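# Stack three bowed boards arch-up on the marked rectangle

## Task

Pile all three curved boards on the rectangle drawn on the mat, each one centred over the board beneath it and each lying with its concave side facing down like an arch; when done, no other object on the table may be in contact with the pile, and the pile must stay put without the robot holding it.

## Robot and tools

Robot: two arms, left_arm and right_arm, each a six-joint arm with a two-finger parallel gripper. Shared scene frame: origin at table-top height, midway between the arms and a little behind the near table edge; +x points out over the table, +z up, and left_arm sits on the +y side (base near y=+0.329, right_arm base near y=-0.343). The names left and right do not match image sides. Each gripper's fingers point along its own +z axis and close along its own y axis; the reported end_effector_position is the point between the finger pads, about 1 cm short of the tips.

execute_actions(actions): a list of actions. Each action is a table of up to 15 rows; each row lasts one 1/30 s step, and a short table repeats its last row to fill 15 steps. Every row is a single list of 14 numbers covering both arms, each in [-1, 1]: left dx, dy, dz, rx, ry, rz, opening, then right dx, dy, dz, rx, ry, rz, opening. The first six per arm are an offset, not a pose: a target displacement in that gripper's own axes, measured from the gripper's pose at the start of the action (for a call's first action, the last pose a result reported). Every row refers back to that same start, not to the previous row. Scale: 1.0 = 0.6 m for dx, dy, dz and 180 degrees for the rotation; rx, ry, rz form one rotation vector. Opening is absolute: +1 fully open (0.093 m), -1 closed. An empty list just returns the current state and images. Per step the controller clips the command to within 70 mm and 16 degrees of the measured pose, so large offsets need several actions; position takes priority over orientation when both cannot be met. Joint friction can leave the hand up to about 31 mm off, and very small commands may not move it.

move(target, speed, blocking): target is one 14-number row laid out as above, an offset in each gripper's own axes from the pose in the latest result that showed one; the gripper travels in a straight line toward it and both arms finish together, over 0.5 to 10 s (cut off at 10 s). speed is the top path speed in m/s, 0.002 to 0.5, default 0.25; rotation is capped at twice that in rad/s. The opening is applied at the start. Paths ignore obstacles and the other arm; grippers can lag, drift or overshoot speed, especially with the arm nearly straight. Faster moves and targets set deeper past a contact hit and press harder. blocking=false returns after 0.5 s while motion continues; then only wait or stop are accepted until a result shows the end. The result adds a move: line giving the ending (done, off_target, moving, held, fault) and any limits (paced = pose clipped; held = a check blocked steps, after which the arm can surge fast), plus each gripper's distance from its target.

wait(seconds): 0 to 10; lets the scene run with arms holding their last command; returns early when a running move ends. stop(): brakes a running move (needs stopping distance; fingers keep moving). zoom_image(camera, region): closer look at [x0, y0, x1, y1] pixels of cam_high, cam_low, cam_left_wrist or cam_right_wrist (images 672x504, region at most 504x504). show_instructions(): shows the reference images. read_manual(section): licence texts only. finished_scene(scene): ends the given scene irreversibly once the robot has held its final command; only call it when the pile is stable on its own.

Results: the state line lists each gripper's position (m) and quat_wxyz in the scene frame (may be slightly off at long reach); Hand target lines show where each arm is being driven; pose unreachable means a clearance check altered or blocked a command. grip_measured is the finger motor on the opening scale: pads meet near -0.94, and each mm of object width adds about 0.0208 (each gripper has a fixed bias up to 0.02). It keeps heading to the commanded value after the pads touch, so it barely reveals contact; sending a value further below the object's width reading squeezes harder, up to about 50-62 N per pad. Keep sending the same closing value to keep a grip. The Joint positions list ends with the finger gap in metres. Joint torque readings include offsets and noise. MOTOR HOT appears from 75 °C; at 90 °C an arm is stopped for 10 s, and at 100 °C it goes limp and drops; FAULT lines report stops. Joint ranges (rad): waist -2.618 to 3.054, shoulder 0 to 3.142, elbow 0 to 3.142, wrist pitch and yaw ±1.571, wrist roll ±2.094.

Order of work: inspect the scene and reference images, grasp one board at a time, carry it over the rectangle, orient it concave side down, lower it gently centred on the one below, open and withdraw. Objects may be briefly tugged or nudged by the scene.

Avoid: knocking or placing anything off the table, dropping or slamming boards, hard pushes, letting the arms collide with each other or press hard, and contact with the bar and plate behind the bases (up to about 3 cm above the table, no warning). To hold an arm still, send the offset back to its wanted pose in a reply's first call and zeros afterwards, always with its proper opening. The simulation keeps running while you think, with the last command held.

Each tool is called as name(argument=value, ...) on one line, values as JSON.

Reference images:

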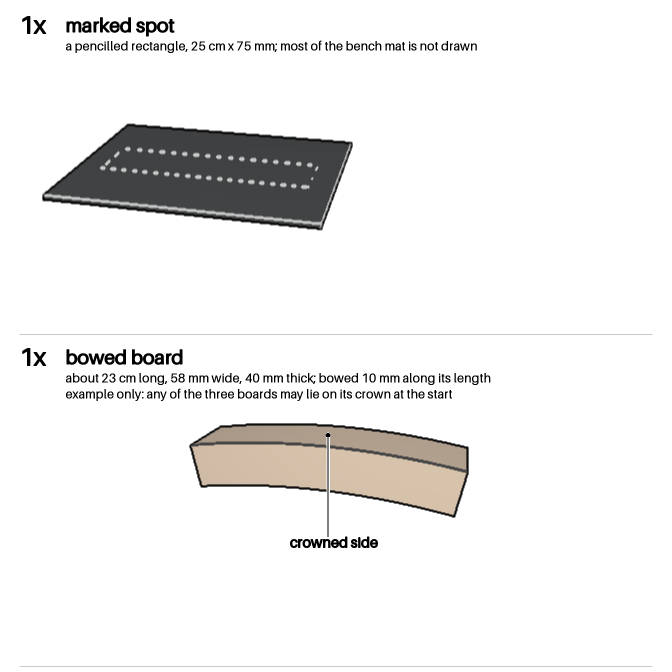

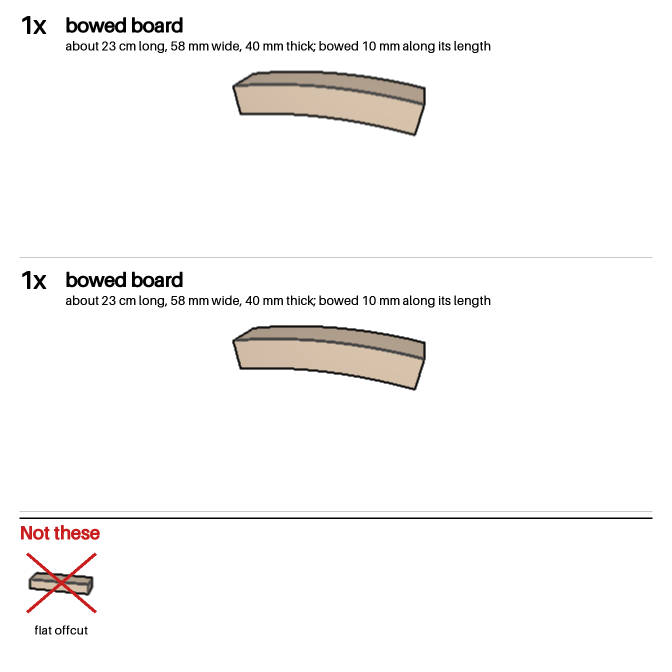

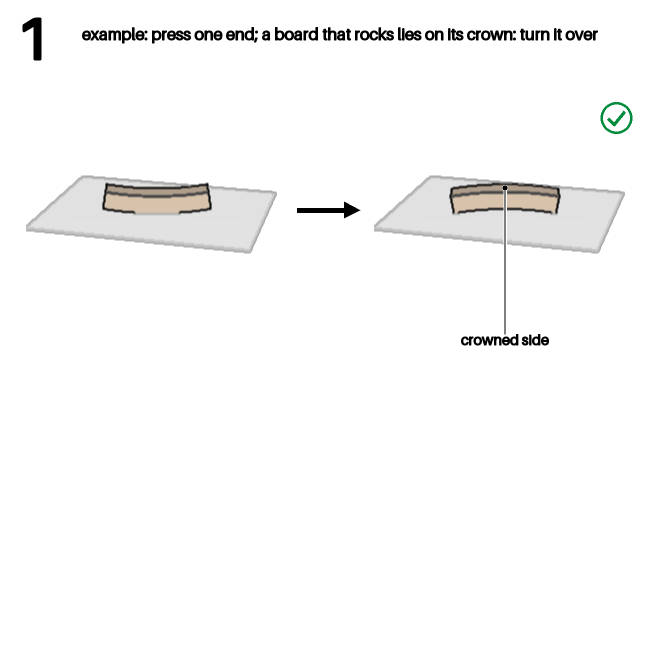

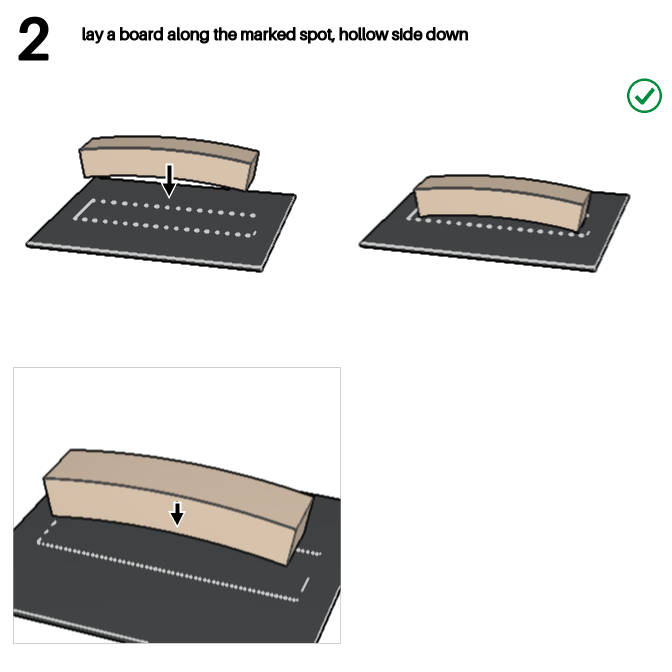

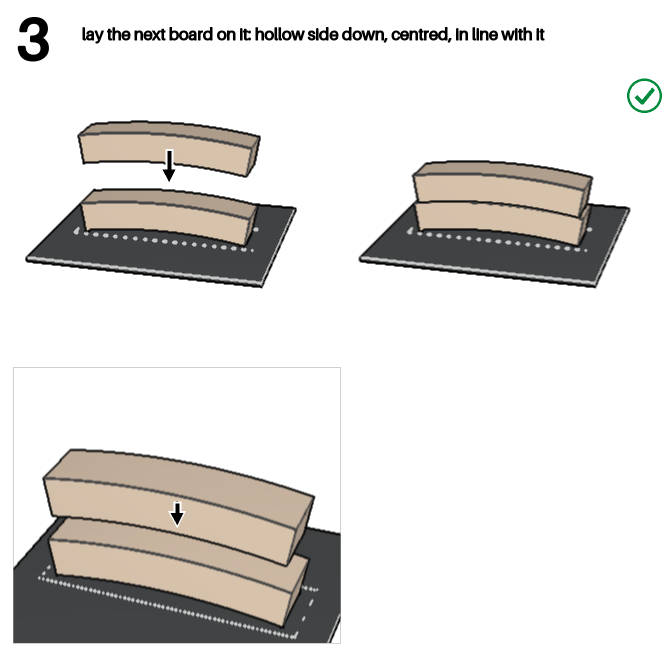

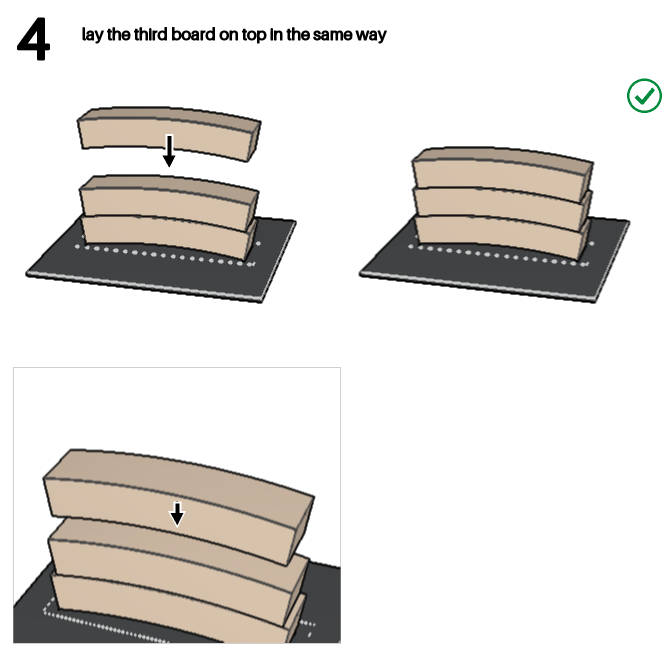

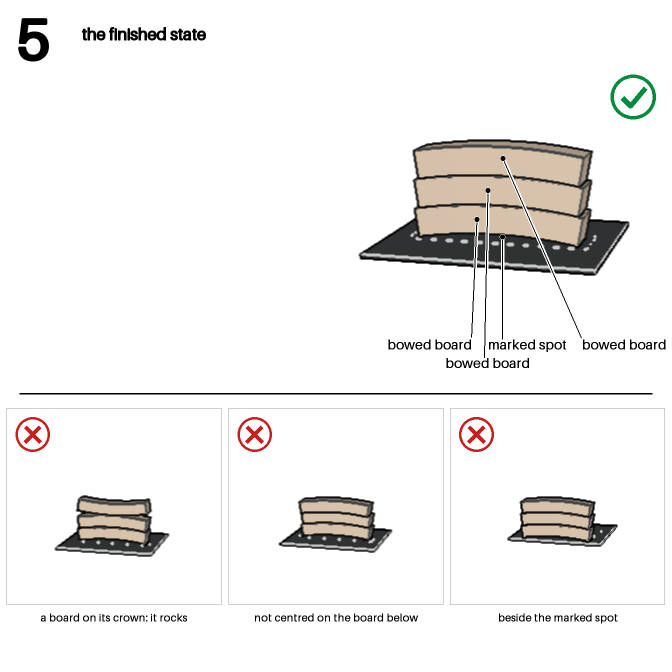

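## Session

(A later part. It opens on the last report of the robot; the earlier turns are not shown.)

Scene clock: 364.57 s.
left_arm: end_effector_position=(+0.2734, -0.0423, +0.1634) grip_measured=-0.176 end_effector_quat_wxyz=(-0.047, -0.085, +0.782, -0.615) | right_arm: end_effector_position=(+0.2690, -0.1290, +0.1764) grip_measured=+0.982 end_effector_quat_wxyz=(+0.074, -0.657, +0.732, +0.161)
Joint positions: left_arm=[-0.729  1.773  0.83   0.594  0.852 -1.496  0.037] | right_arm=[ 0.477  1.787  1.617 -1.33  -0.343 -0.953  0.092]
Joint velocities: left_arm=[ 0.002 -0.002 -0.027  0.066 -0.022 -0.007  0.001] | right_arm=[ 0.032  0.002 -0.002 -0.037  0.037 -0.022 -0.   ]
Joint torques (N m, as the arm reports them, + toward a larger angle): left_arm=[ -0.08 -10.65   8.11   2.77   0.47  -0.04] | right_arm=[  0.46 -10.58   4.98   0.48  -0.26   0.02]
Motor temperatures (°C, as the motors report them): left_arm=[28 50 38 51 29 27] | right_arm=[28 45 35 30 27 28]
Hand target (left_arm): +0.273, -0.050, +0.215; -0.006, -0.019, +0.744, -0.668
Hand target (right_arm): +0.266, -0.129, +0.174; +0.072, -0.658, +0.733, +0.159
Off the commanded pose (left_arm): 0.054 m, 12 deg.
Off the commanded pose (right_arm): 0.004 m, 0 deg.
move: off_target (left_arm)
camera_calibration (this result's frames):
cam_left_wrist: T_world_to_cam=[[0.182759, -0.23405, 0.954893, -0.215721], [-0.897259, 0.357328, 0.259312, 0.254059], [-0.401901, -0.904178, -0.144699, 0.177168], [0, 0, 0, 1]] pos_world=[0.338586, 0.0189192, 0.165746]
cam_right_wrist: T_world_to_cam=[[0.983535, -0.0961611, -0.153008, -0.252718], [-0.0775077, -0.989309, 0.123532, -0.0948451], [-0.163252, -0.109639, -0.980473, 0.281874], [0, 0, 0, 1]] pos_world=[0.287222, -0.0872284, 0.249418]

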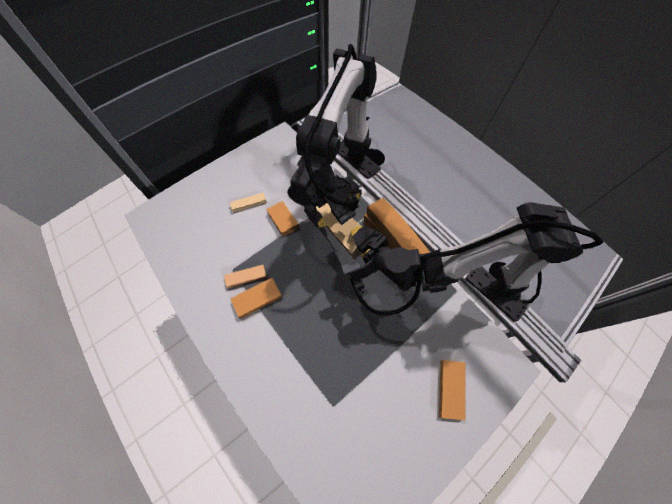

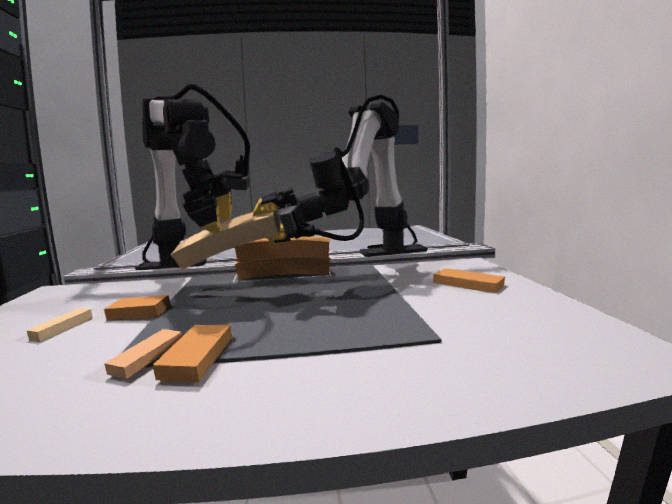

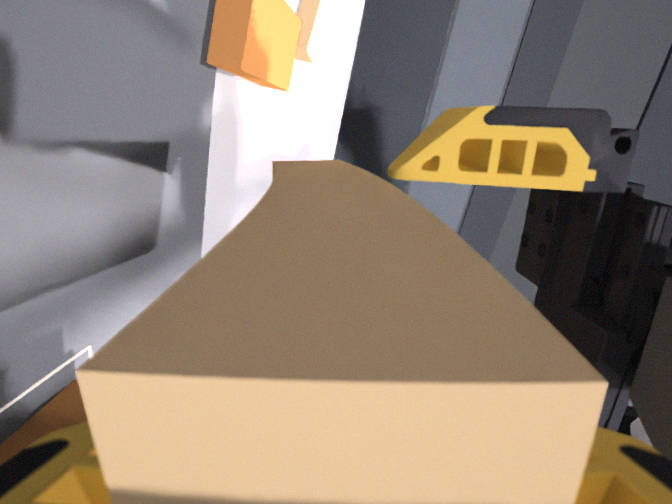

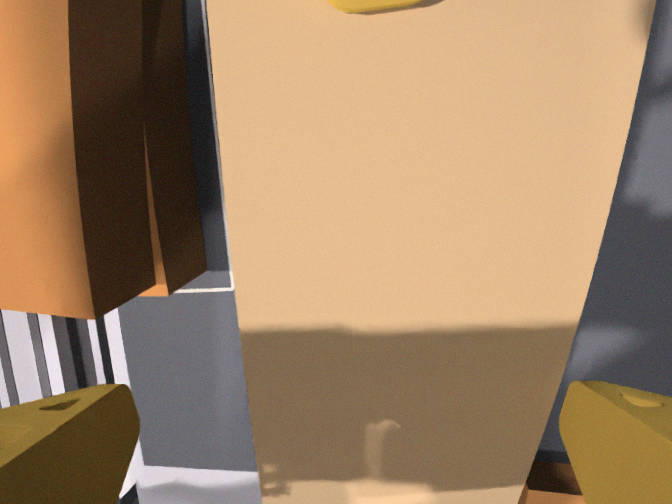

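move(target=[0.013,-0.088,-0.005,0.044,0.008,0.047,-0.5, 0,-0.025,0,0,0,0,1], speed=0.1)

move(target=[0.013,-0.088,-0.005,0.044,0.008,0.047,-0.5, 0,0,0.065,0,0,0,1], speed=0.08)

zoom_image(camera="cam_low", region=[140,160,340,290])

Scene clock: 369.53 s.
left_arm: end_effector_position=(+0.2736, -0.0415, +0.1635) grip_measured=-0.176 end_effector_quat_wxyz=(-0.045, -0.087, +0.784, -0.613) | right_arm: end_effector_position=(+0.2808, -0.1287, +0.1784) grip_measured=+0.982 end_effector_quat_wxyz=(+0.083, -0.659, +0.730, +0.158)
Joint positions: left_arm=[-0.729  1.766  0.83   0.58   0.845 -1.49   0.037] | right_arm=[ 0.462  1.813  1.656 -1.329 -0.343 -0.971  0.092]
Joint velocities: left_arm=[-0.007  0.012  0.022  0.081 -0.007 -0.051  0.   ] | right_arm=[-0.007  0.012 -0.002  0.095 -0.037 -0.066 -0.002]
Joint torques (N m, as the arm reports them, + toward a larger angle): left_arm=[ -0.36 -10.42   7.98   2.74   0.49  -0.02] | right_arm=[-0.71 -7.9   8.01  0.35 -0.34 -0.07]
Motor temperatures (°C, as the motors report them): left_arm=[28 51 38 52 29 27] | right_arm=[28 45 35 30 27 28]
Hand target (left_arm): +0.273, -0.049, +0.214; -0.005, -0.022, +0.746, -0.666
Hand target (right_arm): +0.284, -0.130, +0.174; +0.074, -0.658, +0.732, +0.161
Off the commanded pose (left_arm): 0.054 m, 12 deg.
Off the commanded pose (right_arm): 0.005 m, 1 deg.
move: off_target (left_arm)
camera_calibration (this result's frames):
cam_left_wrist: T_world_to_cam=[[0.182311, -0.239269, 0.953684, -0.215529], [-0.899355, 0.35144, 0.260097, 0.254139], [-0.397396, -0.905119, -0.151116, 0.177722], [0, 0, 0, 1]] pos_world=[0.33848, 0.0199759, 0.166303]
cam_right_wrist: T_world_to_cam=[[0.986316, -0.0935029, -0.135787, -0.26745], [-0.078209, -0.990408, 0.113908, -0.0920494], [-0.145135, -0.10173, -0.984168, 0.282323], [0, 0, 0, 1]] pos_world=[0.297566, -0.0874531, 0.252023]

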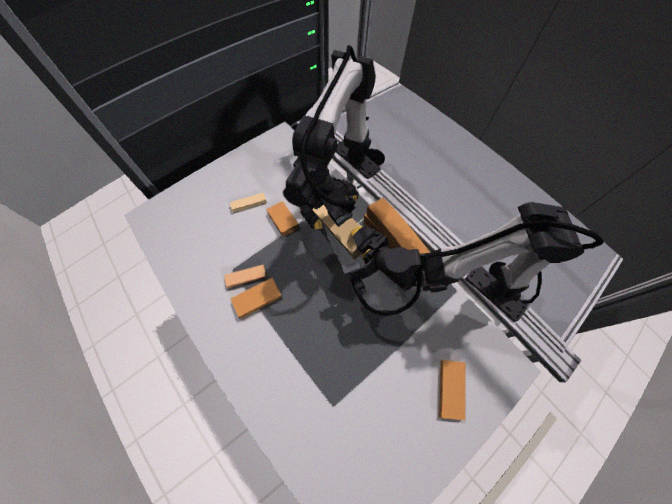

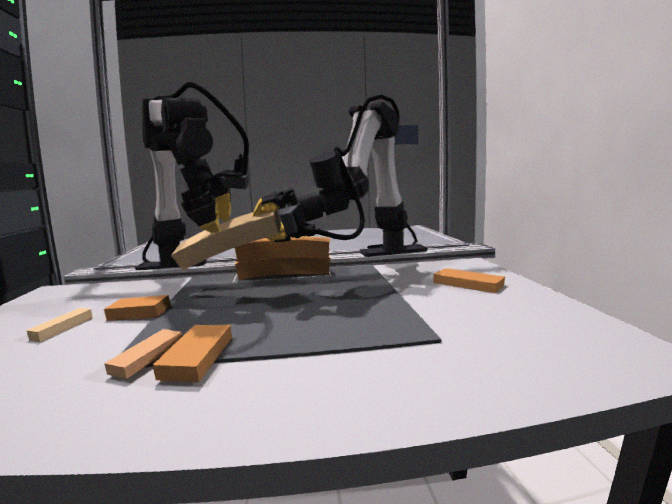

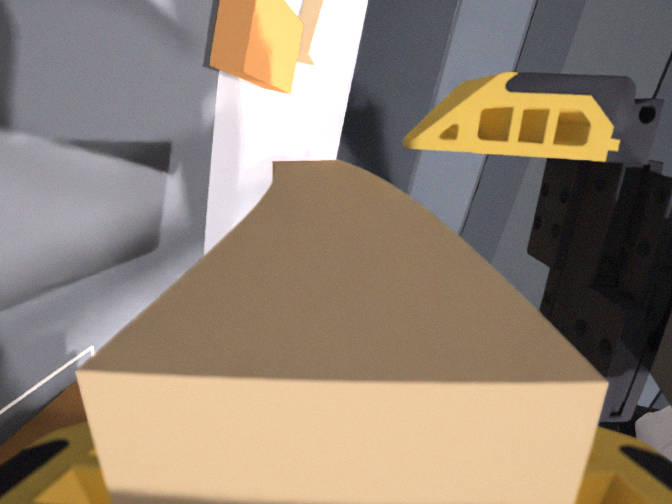

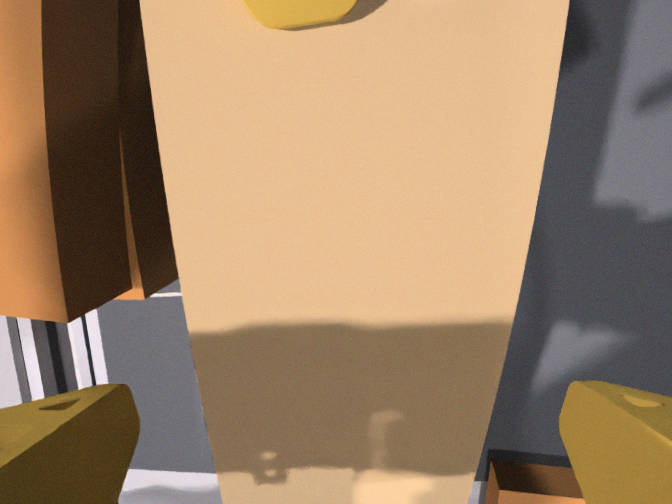

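Scene clock: 371.20 s.
left_arm: end_effector_position=(+0.2737, -0.0407, +0.1628) grip_measured=-0.176 end_effector_quat_wxyz=(-0.043, -0.089, +0.786, -0.610) | right_arm: end_effector_position=(+0.2811, -0.1168, +0.1505) grip_measured=+0.982 end_effector_quat_wxyz=(+0.092, -0.659, +0.730, +0.157)
Joint positions: left_arm=[-0.729  1.761  0.83   0.565  0.839 -1.483  0.037] | right_arm=[ 0.49   1.813  1.543 -1.186 -0.343 -0.939  0.092]
Joint velocities: left_arm=[ 0.012  0.002 -0.022 -0.007  0.007 -0.022 -0.   ] | right_arm=[-0.007 -0.007  0.002 -0.051 -0.037  0.037  0.   ]
Joint torques (N m, as the arm reports them, + toward a larger angle): left_arm=[ -0.35 -10.68   7.99   2.76   0.48  -0.07] | right_arm=[ 0.52 -9.34  5.27  0.58 -0.33  0.06]
Motor temperatures (°C, as the motors report them): left_arm=[28 51 38 52 29 27] | right_arm=[28 45 35 30 27 28]
Hand target (left_arm): +0.273, -0.049, +0.215; -0.003, -0.023, +0.748, -0.664
Hand target (right_arm): +0.277, -0.116, +0.142; +0.083, -0.659, +0.730, +0.158
Off the commanded pose (left_arm): 0.054 m, 12 deg.
Off the commanded pose (right_arm): 0.009 m, 1 deg.
move: off_target (left_arm)
camera_calibration (this result's frames):
cam_left_wrist: T_world_to_cam=[[0.182759, -0.246197, 0.951833, -0.214791], [-0.901061, 0.345352, 0.262338, 0.25399], [-0.393304, -0.905604, -0.158723, 0.178523], [0, 0, 0, 1]] pos_world=[0.338329, 0.0210744, 0.16615]
cam_right_wrist: T_world_to_cam=[[0.988009, -0.094246, -0.122292, -0.27308], [-0.0820296, -0.991462, 0.101359, -0.0742408], [-0.1308, -0.0901118, -0.987305, 0.253919], [0, 0, 0, 1]] pos_world=[0.296928, -0.0764626, 0.224825]

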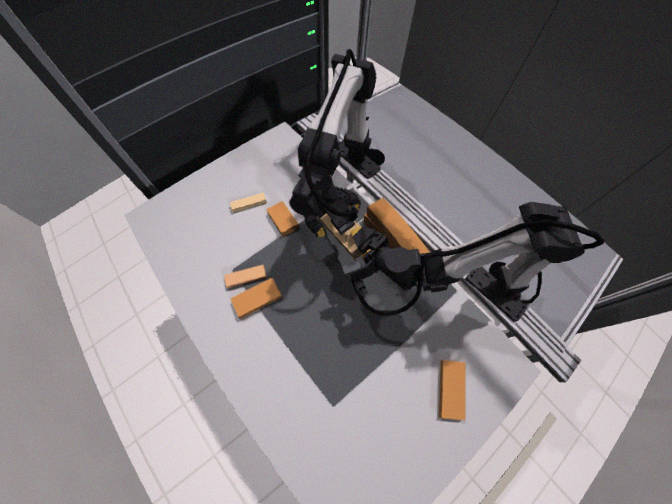

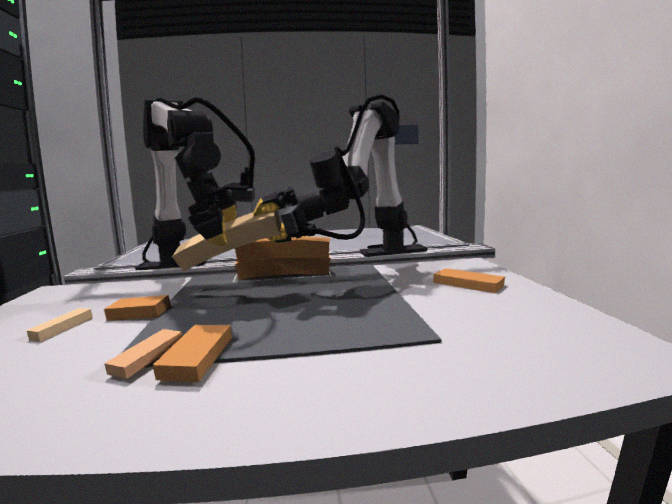

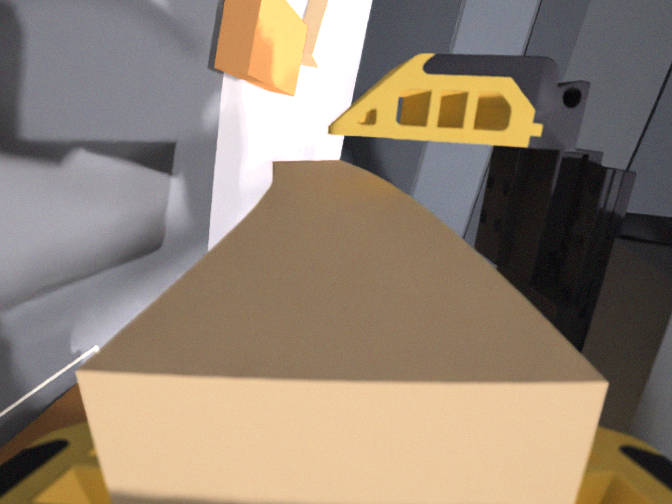

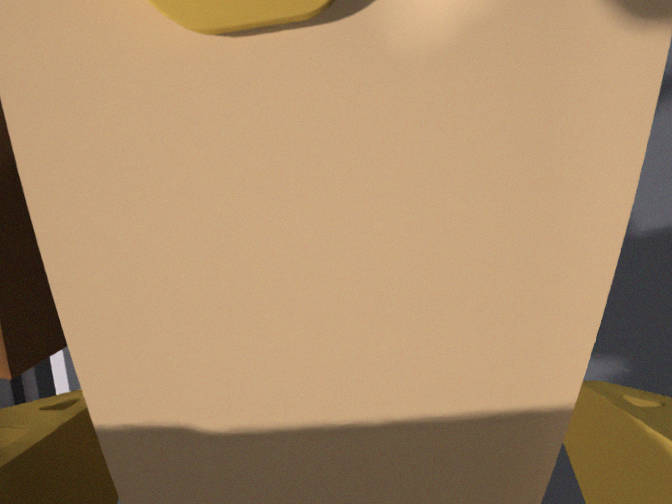

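Region (140, 160, 340, 290) of cam_low's 672x504 image, scaled by 2.520, with more detail than that image has; it fills the top 328 rows of this view, and the rest is white.

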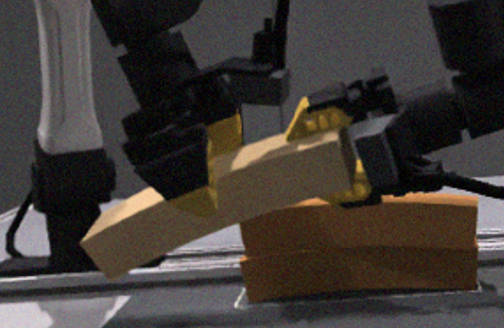

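Good. Close right, release left, retreat.

move(target=[0.013,-0.088,-0.005,0.044,0.008,0.047,-0.5, 0,0,0.01,0,0,0,0], speed=0.08)

move(target=[0,0,0,0,0,0,0.2, 0,0,-0.02,0,0,0,0], speed=0.08)

move(target=[0,0,-0.3,0,0,0,0.2, 0,0,-0.02,0,0,0,0], speed=0.2)

Scene clock: 374.97 s.
left_arm: end_effector_position=(+0.2744, -0.0400, +0.1594) grip_measured=-0.176 end_effector_quat_wxyz=(-0.042, -0.093, +0.789, -0.605) | right_arm: end_effector_position=(+0.2810, -0.1166, +0.1504) grip_measured=+0.235 end_effector_quat_wxyz=(+0.092, -0.659, +0.730, +0.157)
Joint positions: left_arm=[-0.729  1.763  0.83   0.553  0.831 -1.479  0.037] | right_arm=[ 0.49   1.813  1.542 -1.185 -0.344 -0.938  0.056]
Joint velocities: left_arm=[ 0.002  0.002 -0.017  0.007 -0.037  0.007 -0.001] | right_arm=[-0.017 -0.017 -0.007 -0.095 -0.022 -0.066 -0.   ]
Joint torques (N m, as the arm reports them, + toward a larger angle): left_arm=[ -0.48 -11.17   7.87   2.76   0.52  -0.03] | right_arm=[ 0.34 -9.71  5.59  0.82 -0.3   0.05]
Motor temperatures (°C, as the motors report them): left_arm=[28 51 38 53 29 27] | right_arm=[28 45 35 30 27 28]
Hand target (left_arm): +0.273, -0.048, +0.214; -0.001, -0.025, +0.750, -0.661
Hand target (right_arm): +0.281, -0.115, +0.145; +0.092, -0.659, +0.730, +0.157
Off the commanded pose (left_arm): 0.057 m, 12 deg.
Off the commanded pose (right_arm): 0.006 m, 0 deg.
move: off_target (left_arm)
camera_calibration (this result's frames):
cam_left_wrist: T_world_to_cam=[[0.190126, -0.255418, 0.947953, -0.21333], [-0.90178, 0.336294, 0.271477, 0.253685], [-0.388131, -0.906459, -0.166392, 0.17863], [0, 0, 0, 1]] pos_world=[0.338659, 0.02212, 0.16308]
cam_right_wrist: T_world_to_cam=[[0.987927, -0.0944954, -0.122764, -0.272889], [-0.0822682, -0.991467, 0.101122, -0.0739821], [-0.131272, -0.0898016, -0.987271, 0.254009], [0, 0, 0, 1]] pos_world=[0.296853, -0.0763272, 0.224756]

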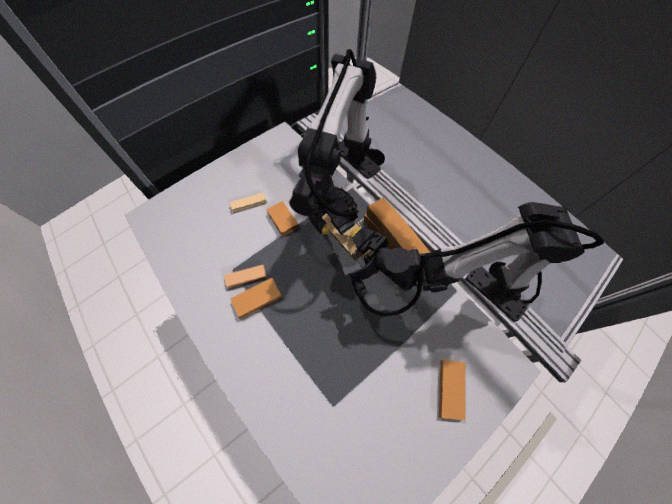

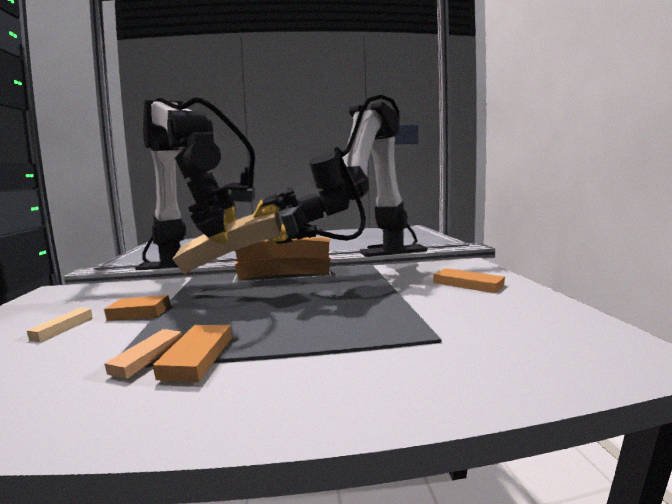

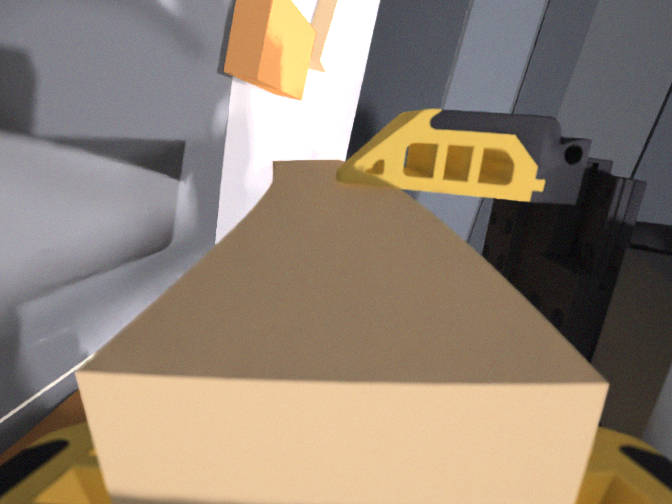

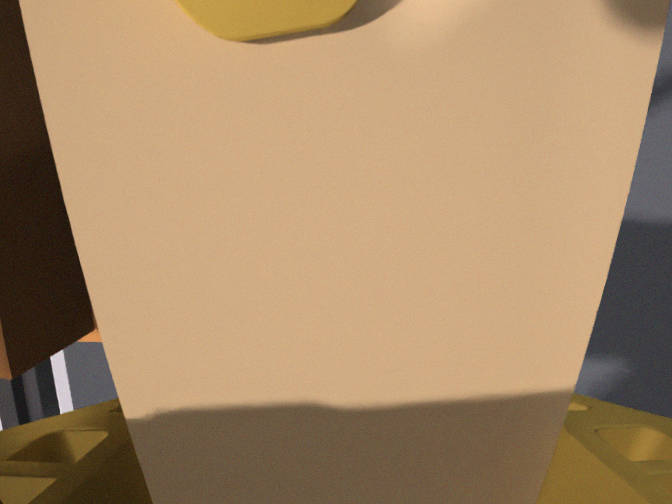

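Scene clock: 375.70 s.
left_arm: end_effector_position=(+0.2744, -0.0398, +0.1583) grip_measured=+0.198 end_effector_quat_wxyz=(-0.043, -0.095, +0.790, -0.604) | right_arm: end_effector_position=(+0.2752, -0.1220, +0.1490) grip_measured=+0.235 end_effector_quat_wxyz=(+0.075, -0.660, +0.731, +0.155)
Joint positions: left_arm=[-0.729  1.764  0.83   0.549  0.829 -1.479  0.055] | right_arm=[ 0.49   1.813  1.542 -1.219 -0.332 -0.943  0.056]
Joint velocities: left_arm=[-0.007 -0.007  0.017  0.022 -0.037  0.037 -0.001] | right_arm=[-0.007 -0.012  0.007  0.007  0.022  0.007  0.   ]
Joint torques (N m, as the arm reports them, + toward a larger angle): left_arm=[ 0.14 -7.53  6.11  1.7   0.1  -0.1 ] | right_arm=[ -1.07 -10.44   9.35   0.35  -0.47  -0.12]
Motor temperatures (°C, as the motors report them): left_arm=[28 51 38 53 29 27] | right_arm=[28 45 35 30 27 28]
Hand target (left_arm): +0.274, -0.040, +0.159; -0.042, -0.093, +0.789, -0.605
Hand target (right_arm): +0.282, -0.121, +0.162; +0.093, -0.659, +0.730, +0.157
Off the commanded pose (left_arm): 0.001 m, 0 deg.
Off the commanded pose (right_arm): 0.014 m, 2 deg.
move: off_target (right_arm)
camera_calibration (this result's frames):
cam_left_wrist: T_world_to_cam=[[0.193499, -0.25842, 0.946455, -0.213038], [-0.901229, 0.334437, 0.275568, 0.25302], [-0.387742, -0.906295, -0.168183, 0.178806], [0, 0, 0, 1]] pos_world=[0.338582, 0.022379, 0.161979]
cam_right_wrist: T_world_to_cam=[[0.985434, -0.0939948, -0.14172, -0.264263], [-0.0757861, -0.988767, 0.128824, -0.0852555], [-0.152236, -0.116207, -0.981489, 0.253026], [0, 0, 0, 1]] pos_world=[0.292472, -0.0797337, 0.221874]

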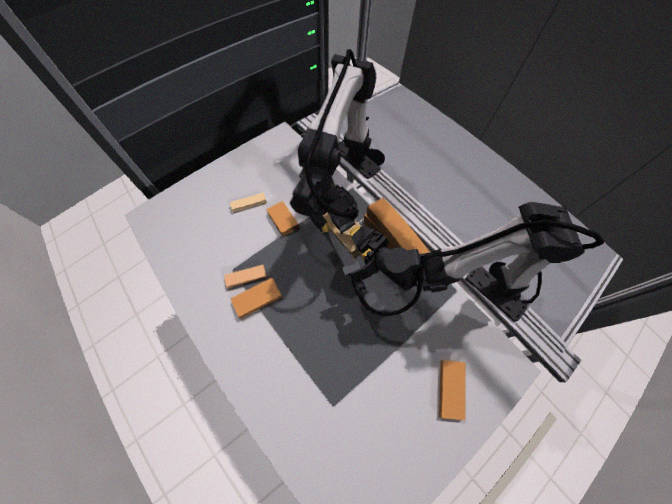

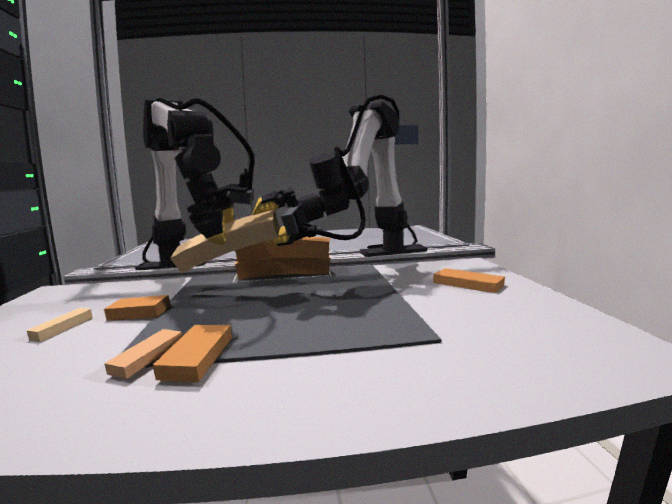

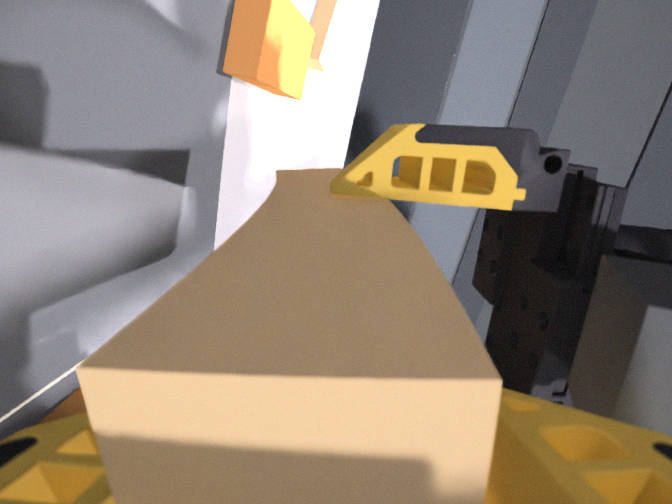

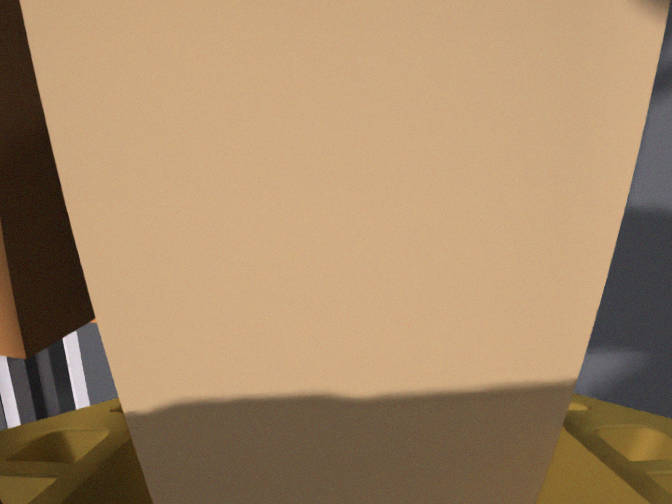

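Scene clock: 377.60 s.
left_arm: end_effector_position=(+0.2609, +0.1300, +0.2008) grip_measured=+0.198 end_effector_quat_wxyz=(-0.046, -0.095, +0.790, -0.604) | right_arm: end_effector_position=(+0.2698, -0.1273, +0.1478) grip_measured=+0.235 end_effector_quat_wxyz=(+0.059, -0.661, +0.732, +0.153)
Joint positions: left_arm=[-0.203  1.406  0.808 -0.391  1.263 -0.807  0.055] | right_arm=[ 0.49   1.813  1.542 -1.25  -0.32  -0.949  0.056]
Joint velocities: left_arm=[-0.007 -0.017  0.046 -0.066  0.007  0.051 -0.   ] | right_arm=[-0.012  0.002 -0.002 -0.081  0.007  0.051 -0.   ]
Joint torques (N m, as the arm reports them, + toward a larger angle): left_arm=[ 0.99 -3.53  8.24  0.9   0.5   0.02] | right_arm=[ -1.13 -10.07   9.63   0.25  -0.45  -0.07]
Motor temperatures (°C, as the motors report them): left_arm=[28 51 38 51 29 27] | right_arm=[28 45 35 30 27 28]
Hand target (left_arm): +0.266, +0.132, +0.205; -0.044, -0.096, +0.789, -0.606
Hand target (right_arm): +0.276, -0.126, +0.160; +0.076, -0.660, +0.731, +0.155
Off the commanded pose (left_arm): 0.008 m, 0 deg.
Off the commanded pose (right_arm): 0.014 m, 2 deg.
move: off_target (right_arm)
camera_calibration (this result's frames):
cam_left_wrist: T_world_to_cam=[[0.197645, -0.258848, 0.945481, -0.207588], [-0.898674, 0.33742, 0.280237, 0.170405], [-0.391563, -0.905067, -0.16593, 0.335028], [0, 0, 0, 1]] pos_world=[0.325352, 0.191991, 0.204109]
cam_right_wrist: T_world_to_cam=[[0.982895, -0.0931375, -0.158881, -0.256224], [-0.068256, -0.985484, 0.155444, -0.096289], [-0.171052, -0.141941, -0.974984, 0.251287], [0, 0, 0, 1]] pos_world=[0.288252, -0.0830875, 0.219259]

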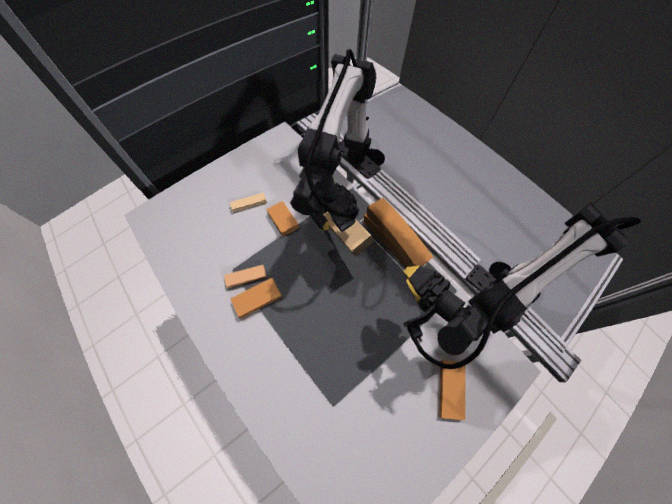

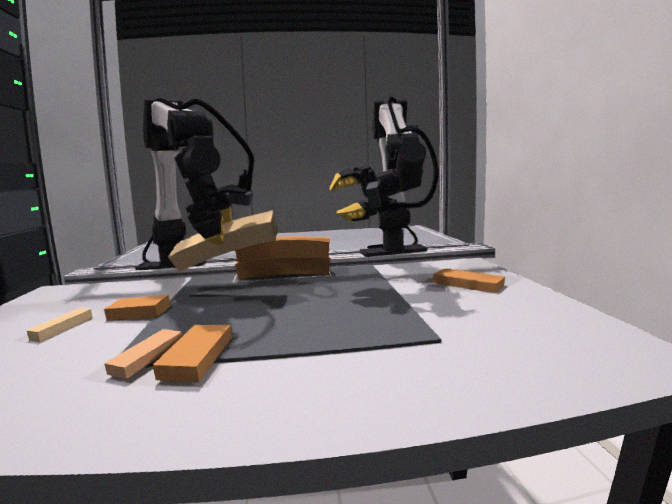

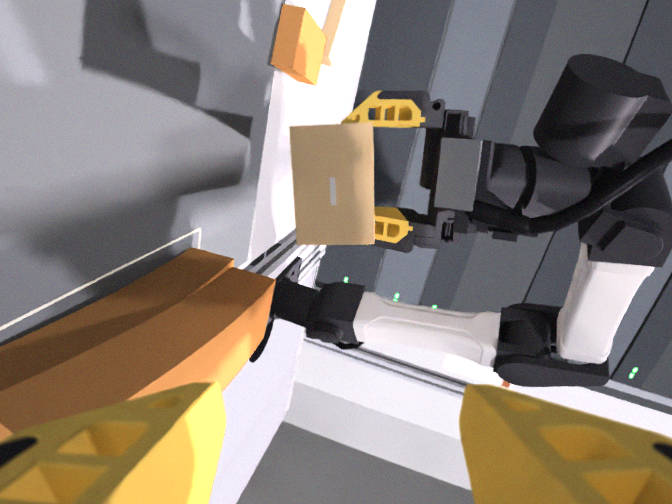

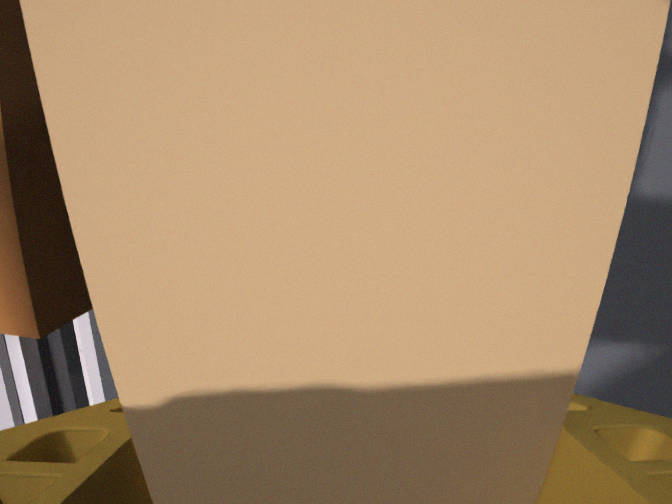

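move(target=[-0.05,0,-0.12,0,0,0,0.2, -0.195,0.243,0.01,0.045,0.123,-0.017,0], speed=0.15)

zoom_image(camera="cam_low", region=[180,160,380,300])

Scene clock: 386.23 s.
left_arm: end_effector_position=(+0.2830, +0.1974, +0.2128) grip_measured=+0.198 end_effector_quat_wxyz=(-0.049, -0.092, +0.789, -0.606) | right_arm: end_effector_position=(+0.1336, -0.0036, +0.1917) grip_measured=+0.235 end_effector_quat_wxyz=(-0.008, +0.695, -0.719, +0.001)
Joint positions: left_arm=[ 0.054  1.724  1.197 -1.391  1.305  0.156  0.055] | right_arm=[ 1.163  1.958  1.941 -1.545  0.011 -0.353  0.056]
Joint velocities: left_arm=[ 0.017  0.007 -0.007 -0.022 -0.007 -0.066 -0.   ] | right_arm=[ 0.012 -0.012  0.007  0.007  0.037  0.007  0.001]
Joint torques (N m, as the arm reports them, + toward a larger angle): left_arm=[ 0.96 -5.64  7.27 -0.27  0.44  0.03] | right_arm=[ -0.11 -10.54   8.67   0.19   0.06   0.06]
Motor temperatures (°C, as the motors report them): left_arm=[28 48 39 47 29 27] | right_arm=[28 45 37 30 27 28]
Hand target (left_arm): +0.287, +0.201, +0.215; -0.047, -0.095, +0.789, -0.605
Hand target (right_arm): +0.136, -0.003, +0.197; -0.012, +0.692, -0.722, +0.005
Off the commanded pose (left_arm): 0.007 m, 1 deg.
Off the commanded pose (right_arm): 0.008 m, 6 deg.
joint sent to its limit (right arm) — the command would take joint 4 (wrist pitch) past its lower limit, so that joint was sent only as far as its limit.
move: off_target (right_arm)
camera_calibration (this result's frames):
cam_left_wrist: T_world_to_cam=[[0.195362, -0.254591, 0.94711, -0.206336], [-0.895771, 0.346852, 0.278009, 0.161876], [-0.399285, -0.902705, -0.160294, 0.407223], [0, 0, 0, 1]] pos_world=[0.347912, 0.258924, 0.215695]
cam_right_wrist: T_world_to_cam=[[0.998702, -0.0508931, 0.00195872, -0.136657], [-0.0468332, -0.902562, 0.428006, -0.0453106], [-0.0200147, -0.427542, -0.903774, 0.253542], [0, 0, 0, 1]] pos_world=[0.139432, 0.0605493, 0.248805]

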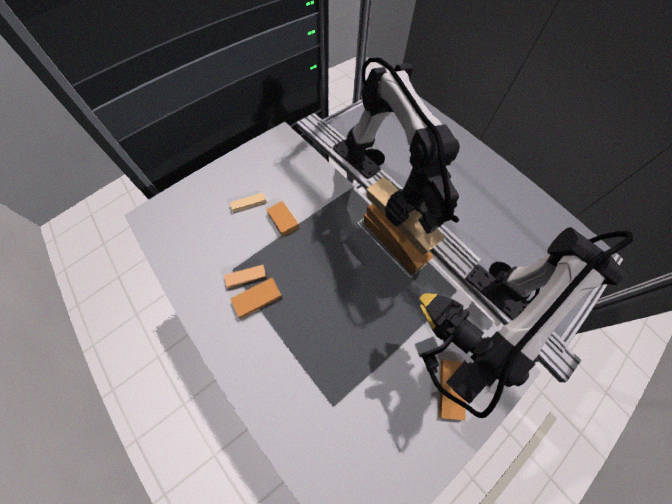

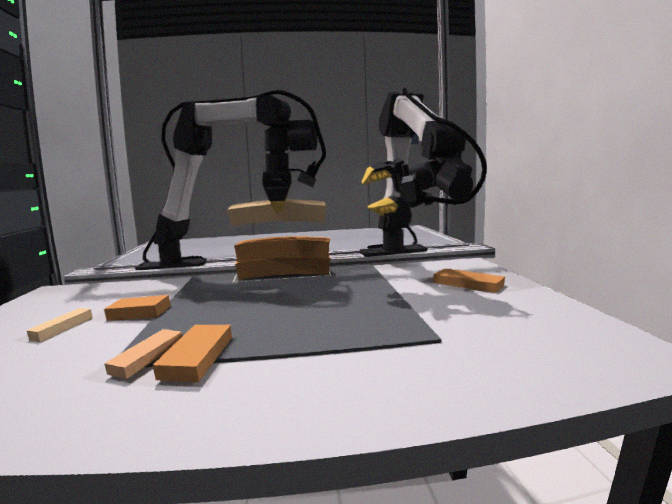

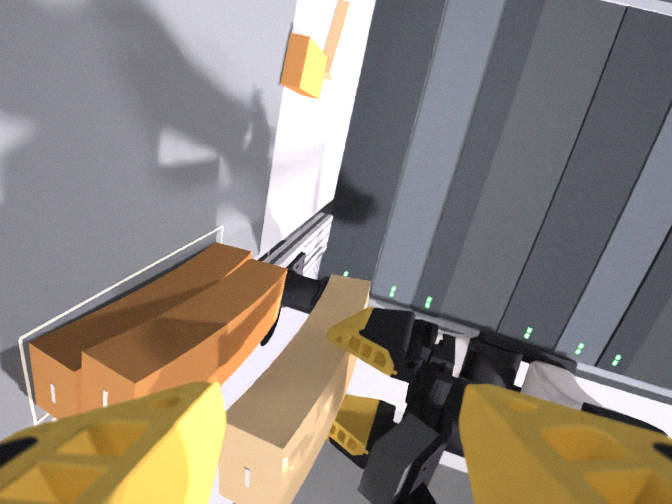

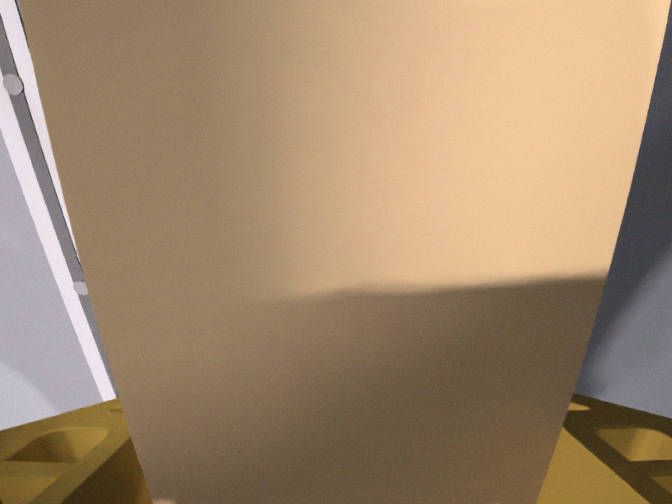

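Region (180, 160, 380, 300) of cam_low's 672x504 image, scaled by 2.520, with more detail than that image has; it fills the top 353 rows of this view, and the rest is white.

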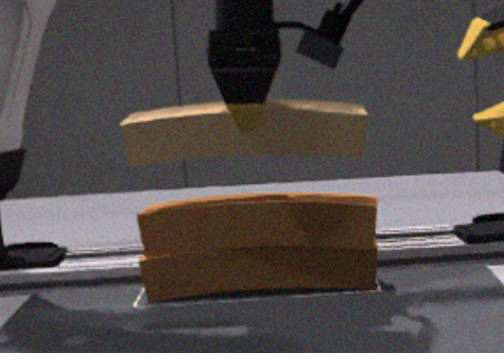

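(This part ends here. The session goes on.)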